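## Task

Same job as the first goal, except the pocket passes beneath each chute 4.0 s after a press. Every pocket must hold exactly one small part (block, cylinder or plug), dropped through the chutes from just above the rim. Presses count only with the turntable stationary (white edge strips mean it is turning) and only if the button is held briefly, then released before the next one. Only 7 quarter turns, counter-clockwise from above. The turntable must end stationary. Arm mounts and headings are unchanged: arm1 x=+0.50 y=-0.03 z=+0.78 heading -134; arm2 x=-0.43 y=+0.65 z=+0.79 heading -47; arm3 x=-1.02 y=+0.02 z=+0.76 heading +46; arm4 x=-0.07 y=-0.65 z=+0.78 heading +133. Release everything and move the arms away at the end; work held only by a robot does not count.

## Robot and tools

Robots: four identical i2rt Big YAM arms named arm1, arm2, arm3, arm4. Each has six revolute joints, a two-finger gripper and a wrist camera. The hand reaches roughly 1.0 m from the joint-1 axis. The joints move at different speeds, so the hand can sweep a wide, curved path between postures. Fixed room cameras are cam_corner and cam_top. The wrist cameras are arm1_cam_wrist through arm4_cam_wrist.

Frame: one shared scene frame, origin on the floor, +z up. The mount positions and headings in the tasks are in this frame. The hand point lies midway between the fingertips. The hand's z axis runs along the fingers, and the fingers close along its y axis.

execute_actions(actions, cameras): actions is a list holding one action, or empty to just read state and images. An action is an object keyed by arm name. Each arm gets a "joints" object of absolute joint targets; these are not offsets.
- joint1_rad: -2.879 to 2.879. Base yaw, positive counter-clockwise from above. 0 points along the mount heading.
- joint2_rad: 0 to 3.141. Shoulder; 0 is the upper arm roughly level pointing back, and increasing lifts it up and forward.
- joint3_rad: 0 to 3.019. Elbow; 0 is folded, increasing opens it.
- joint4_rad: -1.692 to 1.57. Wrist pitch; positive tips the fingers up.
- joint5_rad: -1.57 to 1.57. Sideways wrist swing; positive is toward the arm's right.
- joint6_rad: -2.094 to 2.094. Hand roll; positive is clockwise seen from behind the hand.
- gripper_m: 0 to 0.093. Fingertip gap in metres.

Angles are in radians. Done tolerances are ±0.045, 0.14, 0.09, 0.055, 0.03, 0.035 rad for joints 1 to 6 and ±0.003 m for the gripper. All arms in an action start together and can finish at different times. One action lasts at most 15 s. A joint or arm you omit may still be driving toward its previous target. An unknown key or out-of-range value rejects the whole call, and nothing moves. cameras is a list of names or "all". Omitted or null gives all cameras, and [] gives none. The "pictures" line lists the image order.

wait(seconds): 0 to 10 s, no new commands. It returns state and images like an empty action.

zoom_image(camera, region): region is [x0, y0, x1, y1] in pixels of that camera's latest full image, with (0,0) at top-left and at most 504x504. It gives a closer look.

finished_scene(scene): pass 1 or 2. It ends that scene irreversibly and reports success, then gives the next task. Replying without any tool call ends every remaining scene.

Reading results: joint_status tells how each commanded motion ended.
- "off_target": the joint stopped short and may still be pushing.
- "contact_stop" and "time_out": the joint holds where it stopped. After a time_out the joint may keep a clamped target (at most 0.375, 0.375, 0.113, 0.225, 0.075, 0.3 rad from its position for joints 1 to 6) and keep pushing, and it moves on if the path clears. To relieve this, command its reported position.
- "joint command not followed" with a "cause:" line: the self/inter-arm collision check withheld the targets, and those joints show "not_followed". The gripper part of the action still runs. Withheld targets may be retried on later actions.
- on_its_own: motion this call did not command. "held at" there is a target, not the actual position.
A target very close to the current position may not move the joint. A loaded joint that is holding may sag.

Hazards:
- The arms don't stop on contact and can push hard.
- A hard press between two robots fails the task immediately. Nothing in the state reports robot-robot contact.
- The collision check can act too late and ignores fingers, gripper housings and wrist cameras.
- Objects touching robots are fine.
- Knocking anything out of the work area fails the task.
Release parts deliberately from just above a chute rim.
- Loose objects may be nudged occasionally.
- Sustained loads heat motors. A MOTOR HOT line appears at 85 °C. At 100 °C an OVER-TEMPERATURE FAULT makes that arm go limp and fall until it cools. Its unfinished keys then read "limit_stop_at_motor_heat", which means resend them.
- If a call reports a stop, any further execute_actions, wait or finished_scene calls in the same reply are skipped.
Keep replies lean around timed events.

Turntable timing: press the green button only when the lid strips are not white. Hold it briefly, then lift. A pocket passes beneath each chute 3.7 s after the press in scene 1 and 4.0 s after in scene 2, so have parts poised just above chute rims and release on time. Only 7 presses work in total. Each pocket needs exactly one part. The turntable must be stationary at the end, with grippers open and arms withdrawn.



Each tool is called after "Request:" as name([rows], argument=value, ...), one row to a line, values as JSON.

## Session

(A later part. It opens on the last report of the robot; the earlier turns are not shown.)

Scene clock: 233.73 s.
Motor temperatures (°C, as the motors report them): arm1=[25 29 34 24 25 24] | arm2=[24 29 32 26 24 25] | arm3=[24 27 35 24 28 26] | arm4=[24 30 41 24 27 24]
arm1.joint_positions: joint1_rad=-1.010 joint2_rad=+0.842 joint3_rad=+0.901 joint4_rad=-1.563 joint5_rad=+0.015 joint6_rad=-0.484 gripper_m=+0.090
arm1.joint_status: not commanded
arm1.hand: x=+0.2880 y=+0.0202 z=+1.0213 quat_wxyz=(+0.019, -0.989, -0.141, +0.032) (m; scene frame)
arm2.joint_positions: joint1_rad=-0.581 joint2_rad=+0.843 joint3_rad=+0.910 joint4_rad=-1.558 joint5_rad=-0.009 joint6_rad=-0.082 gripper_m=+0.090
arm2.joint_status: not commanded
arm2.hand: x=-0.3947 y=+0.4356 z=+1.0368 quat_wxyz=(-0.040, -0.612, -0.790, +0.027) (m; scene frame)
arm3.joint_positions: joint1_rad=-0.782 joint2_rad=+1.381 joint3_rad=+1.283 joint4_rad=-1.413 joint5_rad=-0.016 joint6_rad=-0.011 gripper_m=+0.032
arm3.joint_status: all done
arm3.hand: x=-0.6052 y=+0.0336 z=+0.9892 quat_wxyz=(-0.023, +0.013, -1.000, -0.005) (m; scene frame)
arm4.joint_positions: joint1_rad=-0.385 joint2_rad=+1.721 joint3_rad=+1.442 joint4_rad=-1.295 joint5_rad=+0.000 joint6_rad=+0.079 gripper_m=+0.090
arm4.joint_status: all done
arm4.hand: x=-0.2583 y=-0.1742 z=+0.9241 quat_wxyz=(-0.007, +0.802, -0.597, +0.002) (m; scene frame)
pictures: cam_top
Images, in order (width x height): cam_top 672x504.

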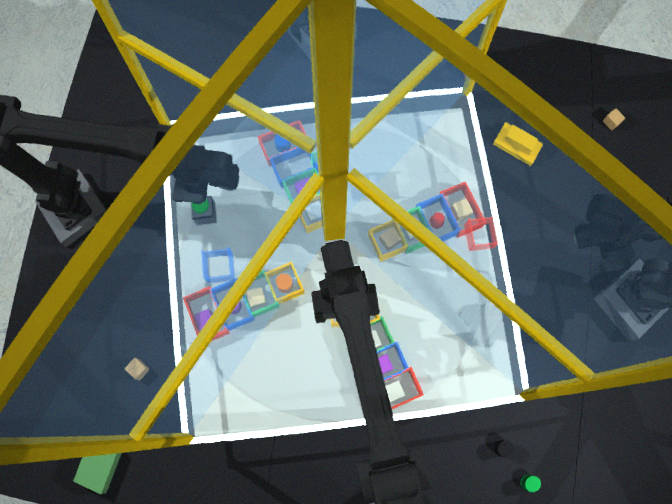

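Writing this reply takes longer than the remaining turn time.

Request:
execute_actions([
  {"arm3":{"joints":{"joint2_rad":1.43,"joint3_rad":1.11,"joint4_rad":-1.24}}},
], cameras=[])

Request:
execute_actions([
  {"arm3":{"joints":{"joint1_rad":-1.065,"joint2_rad":1.6,"joint3_rad":1.41,"joint4_rad":-1.29,"joint6_rad":-0.5}}},
], cameras=[])

Request:
wait(seconds=1.7)

Request:
execute_actions([
  {"arm3":{"joints":{"gripper_m":0.09}}},
], cameras=[])

Request:
execute_actions([
  {"arm3":{"joints":{"joint2_rad":0.85,"joint3_rad":0.9,"joint4_rad":-1.57}},"arm4":{"joints":{"joint2_rad":0.85,"joint3_rad":0.9,"joint4_rad":-1.57}}},
], cameras=[])

Request:
wait(seconds=4)

Scene clock: 248.17 s.
Motor temperatures (°C, as the motors report them): arm1=[25 29 34 24 25 24] | arm2=[24 29 32 26 24 25] | arm3=[24 27 35 24 28 26] | arm4=[24 30 42 24 27 24]
arm1.joint_positions: joint1_rad=-1.010 joint2_rad=+0.842 joint3_rad=+0.901 joint4_rad=-1.563 joint5_rad=+0.015 joint6_rad=-0.484 gripper_m=+0.090
arm1.joint_status: not commanded
arm1.hand: x=+0.2880 y=+0.0202 z=+1.0213 quat_wxyz=(+0.019, -0.989, -0.141, +0.032) (m; scene frame)
arm2.joint_positions: joint1_rad=-0.581 joint2_rad=+0.843 joint3_rad=+0.910 joint4_rad=-1.558 joint5_rad=-0.009 joint6_rad=-0.082 gripper_m=+0.090
arm2.joint_status: not commanded
arm2.hand: x=-0.3947 y=+0.4356 z=+1.0368 quat_wxyz=(-0.040, -0.612, -0.790, +0.027) (m; scene frame)
arm3.joint_positions: joint1_rad=-0.782 joint2_rad=+1.399 joint3_rad=+1.144 joint4_rad=-1.268 joint5_rad=-0.014 joint6_rad=-0.009 gripper_m=+0.032
arm3.joint_status: all done
arm3.hand: x=-0.6125 y=+0.0327 z=+0.9303 quat_wxyz=(-0.017, +0.012, -1.000, -0.004) (m; scene frame)
arm4.joint_positions: joint1_rad=-0.385 joint2_rad=+1.721 joint3_rad=+1.442 joint4_rad=-1.295 joint5_rad=+0.000 joint6_rad=+0.079 gripper_m=+0.090
arm4.joint_status: not commanded
arm4.hand: x=-0.2583 y=-0.1742 z=+0.9241 quat_wxyz=(-0.007, +0.802, -0.597, +0.002) (m; scene frame)
pictures: none
No camera images: the call's "cameras" was empty. Leave "cameras" out to get every camera's image.

Scene clock: 249.70 s.
Motor temperatures (°C, as the motors report them): arm1=[25 29 34 24 25 24] | arm2=[24 29 32 26 24 25] | arm3=[24 27 35 24 28 26] | arm4=[24 30 42 24 27 24]
arm1.joint_positions: joint1_rad=-1.010 joint2_rad=+0.842 joint3_rad=+0.901 joint4_rad=-1.563 joint5_rad=+0.015 joint6_rad=-0.484 gripper_m=+0.090
arm1.joint_status: not commanded
arm1.hand: x=+0.2880 y=+0.0202 z=+1.0213 quat_wxyz=(+0.019, -0.989, -0.141, +0.032) (m; scene frame)
arm2.joint_positions: joint1_rad=-0.581 joint2_rad=+0.843 joint3_rad=+0.910 joint4_rad=-1.558 joint5_rad=-0.009 joint6_rad=-0.082 gripper_m=+0.090
arm2.joint_status: not commanded
arm2.hand: x=-0.3947 y=+0.4356 z=+1.0368 quat_wxyz=(-0.040, -0.612, -0.790, +0.027) (m; scene frame)
arm3.joint_positions: joint1_rad=-1.064 joint2_rad=+1.611 joint3_rad=+1.358 joint4_rad=-1.292 joint5_rad=-0.013 joint6_rad=-0.489 gripper_m=+0.032
arm3.joint_status: all done
arm3.hand: x=-0.5535 y=-0.1004 z=+0.9217 quat_wxyz=(-0.008, +0.111, -0.994, +0.001) (m; scene frame)
arm4.joint_positions: joint1_rad=-0.385 joint2_rad=+1.721 joint3_rad=+1.442 joint4_rad=-1.295 joint5_rad=+0.000 joint6_rad=+0.079 gripper_m=+0.090
arm4.joint_status: not commanded
arm4.hand: x=-0.2583 y=-0.1742 z=+0.9241 quat_wxyz=(-0.007, +0.802, -0.597, +0.002) (m; scene frame)
pictures: none
No camera images: the call's "cameras" was empty. Leave "cameras" out to get every camera's image.

Scene clock: 251.40 s.
Motor temperatures (°C, as the motors report them): arm1=[25 29 34 24 25 24] | arm2=[24 29 32 26 24 25] | arm3=[24 27 36 24 28 26] | arm4=[24 30 42 24 27 24]
arm1.joint_positions: joint1_rad=-1.010 joint2_rad=+0.842 joint3_rad=+0.901 joint4_rad=-1.563 joint5_rad=+0.015 joint6_rad=-0.484 gripper_m=+0.090
arm1.joint_status: not commanded
arm1.hand: x=+0.2880 y=+0.0202 z=+1.0213 quat_wxyz=(+0.019, -0.989, -0.141, +0.032) (m; scene frame)
arm2.joint_positions: joint1_rad=-0.581 joint2_rad=+0.843 joint3_rad=+0.910 joint4_rad=-1.558 joint5_rad=-0.009 joint6_rad=-0.082 gripper_m=+0.090
arm2.joint_status: not commanded
arm2.hand: x=-0.3947 y=+0.4356 z=+1.0368 quat_wxyz=(-0.040, -0.612, -0.790, +0.027) (m; scene frame)
arm3.joint_positions: joint1_rad=-1.064 joint2_rad=+1.611 joint3_rad=+1.358 joint4_rad=-1.292 joint5_rad=-0.013 joint6_rad=-0.490 gripper_m=+0.032
arm3.joint_status: all done
arm3.hand: x=-0.5535 y=-0.1004 z=+0.9217 quat_wxyz=(-0.008, +0.111, -0.994, +0.001) (m; scene frame)
arm4.joint_positions: joint1_rad=-0.385 joint2_rad=+1.721 joint3_rad=+1.442 joint4_rad=-1.295 joint5_rad=+0.000 joint6_rad=+0.079 gripper_m=+0.090
arm4.joint_status: not commanded
arm4.hand: x=-0.2583 y=-0.1742 z=+0.9241 quat_wxyz=(-0.007, +0.802, -0.597, +0.002) (m; scene frame)
wait: 1.70 s; at rest by 0.27 s
pictures: arm1_cam_wrist, arm2_cam_wrist, arm3_cam_wrist, arm4_cam_wrist, cam_corner, cam_top
Images, in order (width x height): arm1_cam_wrist 616x616, arm2_cam_wrist 616x616, arm3_cam_wrist 616x616, arm4_cam_wrist 616x616, cam_corner 672x504, cam_top 672x504.

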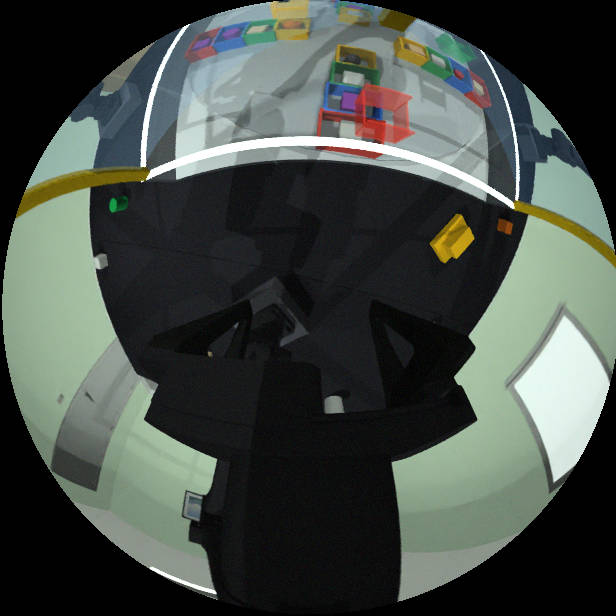

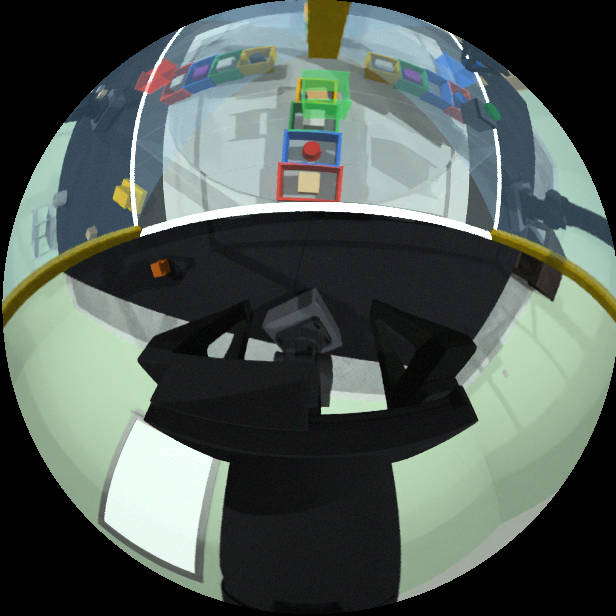

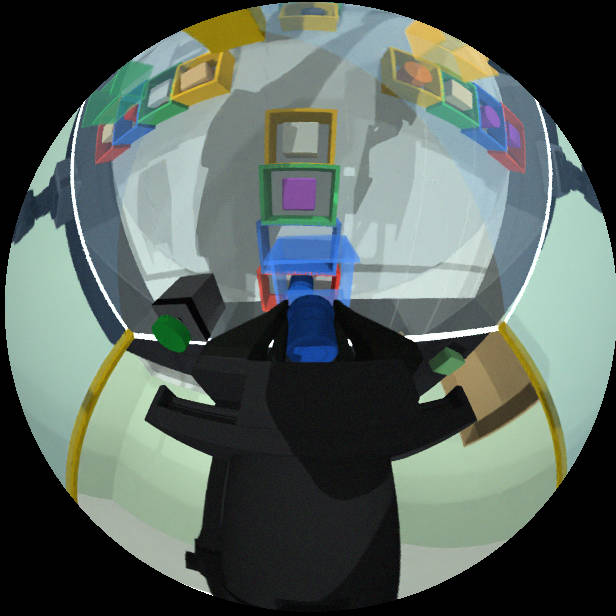

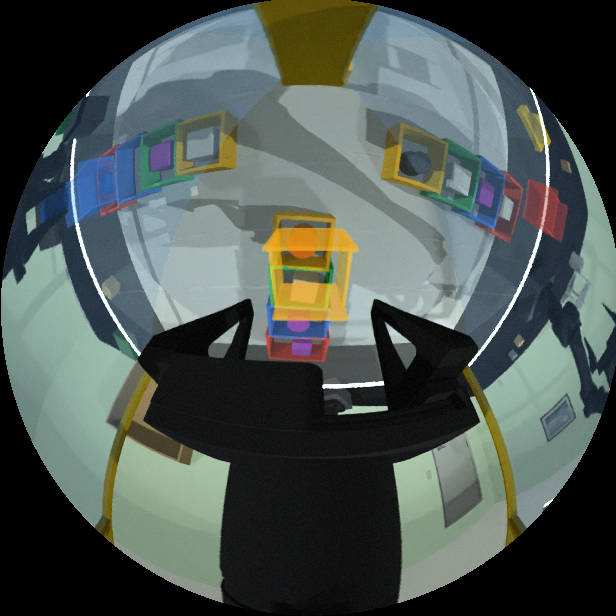

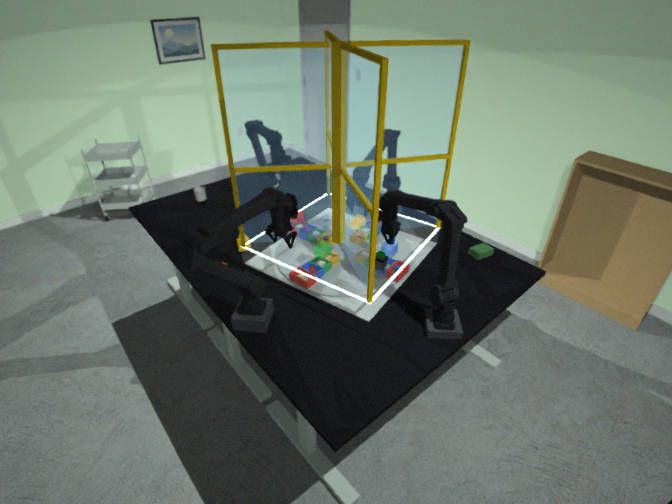

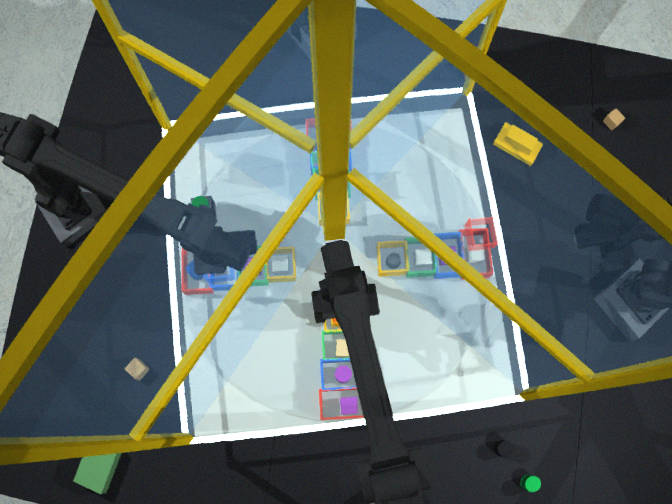

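Scene clock: 252.07 s.
Motor temperatures (°C, as the motors report them): arm1=[25 29 34 24 25 24] | arm2=[24 29 32 26 24 25] | arm3=[24 27 36 24 28 26] | arm4=[24 30 42 24 27 24]
arm1.joint_positions: joint1_rad=-1.010 joint2_rad=+0.842 joint3_rad=+0.901 joint4_rad=-1.563 joint5_rad=+0.015 joint6_rad=-0.484 gripper_m=+0.090
arm1.joint_status: not commanded
arm1.hand: x=+0.2880 y=+0.0202 z=+1.0213 quat_wxyz=(+0.019, -0.989, -0.141, +0.032) (m; scene frame)
arm2.joint_positions: joint1_rad=-0.581 joint2_rad=+0.843 joint3_rad=+0.910 joint4_rad=-1.558 joint5_rad=-0.009 joint6_rad=-0.082 gripper_m=+0.090
arm2.joint_status: not commanded
arm2.hand: x=-0.3947 y=+0.4356 z=+1.0368 quat_wxyz=(-0.040, -0.612, -0.790, +0.027) (m; scene frame)
arm3.joint_positions: joint1_rad=-1.064 joint2_rad=+1.611 joint3_rad=+1.358 joint4_rad=-1.292 joint5_rad=-0.013 joint6_rad=-0.490 gripper_m=+0.090
arm3.joint_status: all done
arm3.hand: x=-0.5535 y=-0.1004 z=+0.9217 quat_wxyz=(-0.007, +0.112, -0.994, +0.001) (m; scene frame)
arm4.joint_positions: joint1_rad=-0.385 joint2_rad=+1.721 joint3_rad=+1.442 joint4_rad=-1.295 joint5_rad=+0.000 joint6_rad=+0.079 gripper_m=+0.090
arm4.joint_status: not commanded
arm4.hand: x=-0.2583 y=-0.1742 z=+0.9241 quat_wxyz=(-0.007, +0.802, -0.597, +0.002) (m; scene frame)
pictures: none
No camera images: the call's "cameras" was empty. Leave "cameras" out to get every camera's image.

Scene clock: 253.47 s.
Motor temperatures (°C, as the motors report them): arm1=[25 29 34 24 25 24] | arm2=[24 29 32 26 24 25] | arm3=[24 27 36 24 28 26] | arm4=[24 30 42 24 27 24]
arm1.joint_positions: joint1_rad=-1.010 joint2_rad=+0.842 joint3_rad=+0.901 joint4_rad=-1.563 joint5_rad=+0.015 joint6_rad=-0.484 gripper_m=+0.090
arm1.joint_status: not commanded
arm1.hand: x=+0.2880 y=+0.0202 z=+1.0213 quat_wxyz=(+0.019, -0.989, -0.141, +0.032) (m; scene frame)
arm2.joint_positions: joint1_rad=-0.581 joint2_rad=+0.843 joint3_rad=+0.910 joint4_rad=-1.558 joint5_rad=-0.009 joint6_rad=-0.082 gripper_m=+0.090
arm2.joint_status: not commanded
arm2.hand: x=-0.3947 y=+0.4356 z=+1.0368 quat_wxyz=(-0.040, -0.612, -0.790, +0.027) (m; scene frame)
arm3.joint_positions: joint1_rad=-1.064 joint2_rad=+0.853 joint3_rad=+0.909 joint4_rad=-1.566 joint5_rad=-0.013 joint6_rad=-0.490 gripper_m=+0.090
arm3.joint_status: all done
arm3.hand: x=-0.8042 y=-0.0312 z=+0.9964 quat_wxyz=(-0.024, +0.112, -0.993, +0.008) (m; scene frame)
arm4.joint_positions: joint1_rad=-0.385 joint2_rad=+0.847 joint3_rad=+0.895 joint4_rad=-1.562 joint5_rad=+0.000 joint6_rad=+0.079 gripper_m=+0.090
arm4.joint_status: all done
arm4.hand: x=-0.1522 y=-0.4500 z=+1.0098 quat_wxyz=(-0.022, +0.802, -0.596, -0.023) (m; scene frame)
pictures: none
No camera images: the call's "cameras" was empty. Leave "cameras" out to get every camera's image.

Scene clock: 257.47 s.
Motor temperatures (°C, as the motors report them): arm1=[25 29 34 24 25 24] | arm2=[24 29 32 26 24 25] | arm3=[24 27 35 24 28 26] | arm4=[24 30 41 24 27 24]
arm1.joint_positions: joint1_rad=-1.010 joint2_rad=+0.842 joint3_rad=+0.901 joint4_rad=-1.563 joint5_rad=+0.015 joint6_rad=-0.484 gripper_m=+0.090
arm1.joint_status: not commanded
arm1.hand: x=+0.2880 y=+0.0202 z=+1.0213 quat_wxyz=(+0.019, -0.989, -0.141, +0.032) (m; scene frame)
arm2.joint_positions: joint1_rad=-0.581 joint2_rad=+0.843 joint3_rad=+0.910 joint4_rad=-1.558 joint5_rad=-0.009 joint6_rad=-0.082 gripper_m=+0.090
arm2.joint_status: not commanded
arm2.hand: x=-0.3947 y=+0.4356 z=+1.0368 quat_wxyz=(-0.040, -0.612, -0.790, +0.027) (m; scene frame)
arm3.joint_positions: joint1_rad=-1.064 joint2_rad=+0.853 joint3_rad=+0.909 joint4_rad=-1.566 joint5_rad=-0.013 joint6_rad=-0.490 gripper_m=+0.090
arm3.joint_status: all done
arm3.hand: x=-0.8042 y=-0.0312 z=+0.9964 quat_wxyz=(-0.024, +0.112, -0.993, +0.008) (m; scene frame)
arm4.joint_positions: joint1_rad=-0.385 joint2_rad=+0.847 joint3_rad=+0.895 joint4_rad=-1.562 joint5_rad=+0.000 joint6_rad=+0.079 gripper_m=+0.090
arm4.joint_status: all done
arm4.hand: x=-0.1522 y=-0.4500 z=+1.0098 quat_wxyz=(-0.022, +0.802, -0.596, -0.023) (m; scene frame)
wait: 4.00 s; at rest by 0.27 s
pictures: arm1_cam_wrist, arm2_cam_wrist, arm3_cam_wrist, arm4_cam_wrist, cam_corner, cam_top
Images, in order (width x height): arm1_cam_wrist 616x616, arm2_cam_wrist 616x616, arm3_cam_wrist 616x616, arm4_cam_wrist 616x616, cam_corner 672x504, cam_top 672x504.

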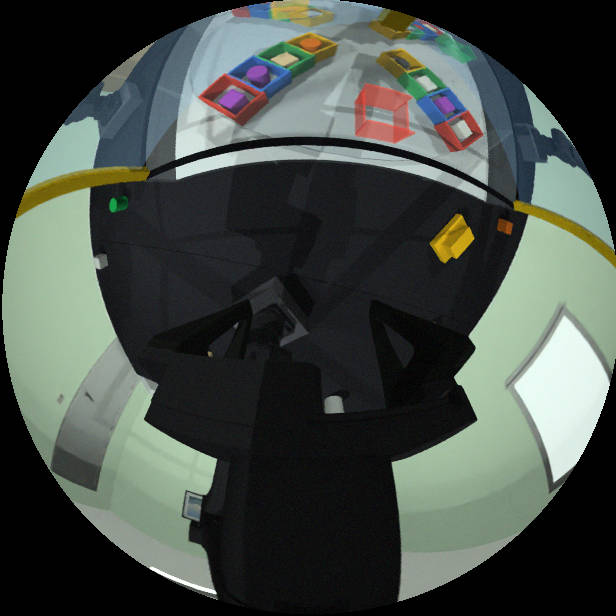

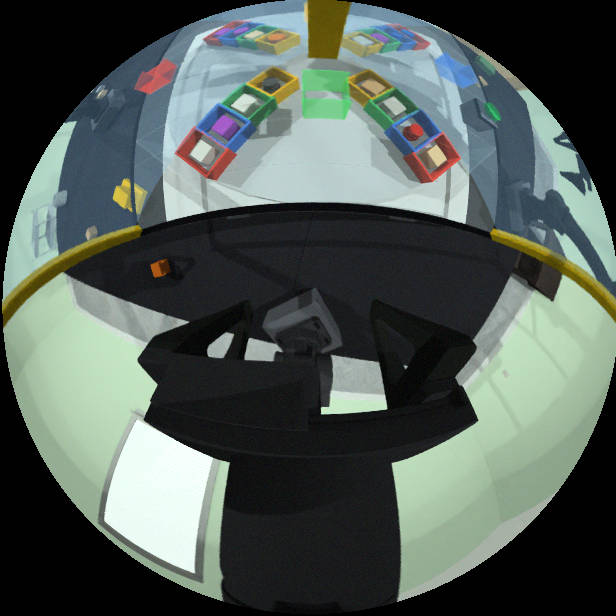

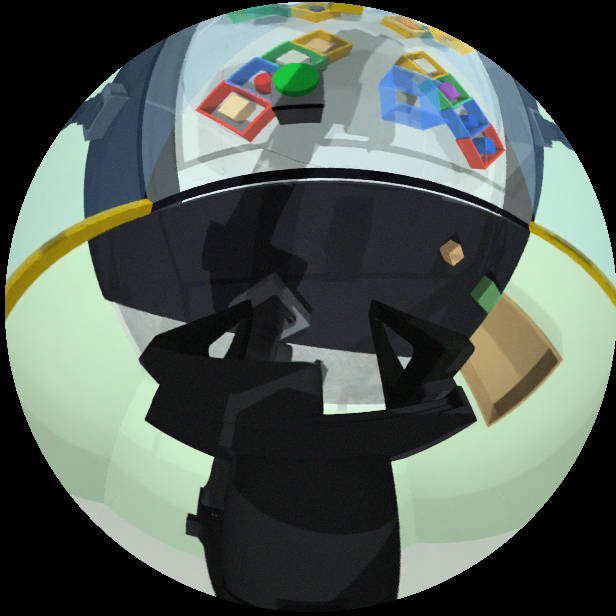

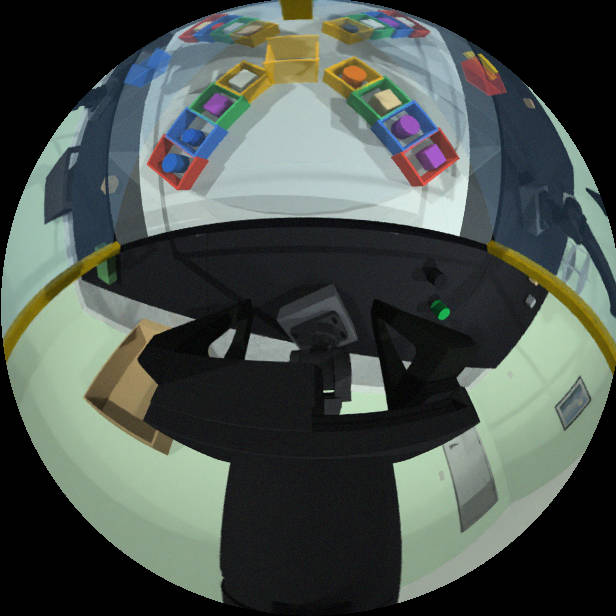

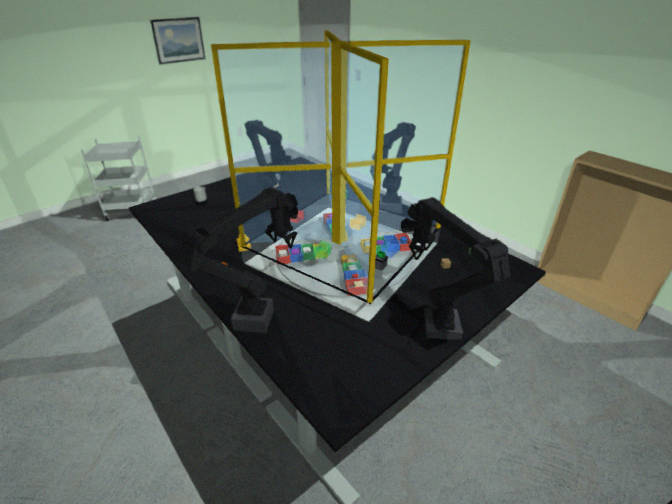

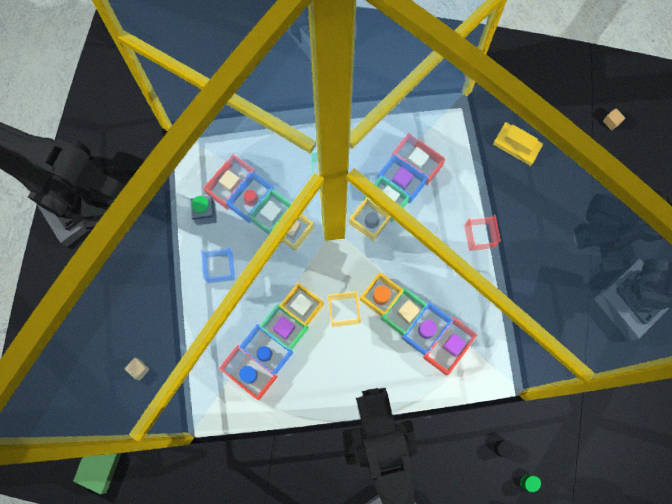

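Request:
finished_scene(scene=2)

The scene is finished: the task was done.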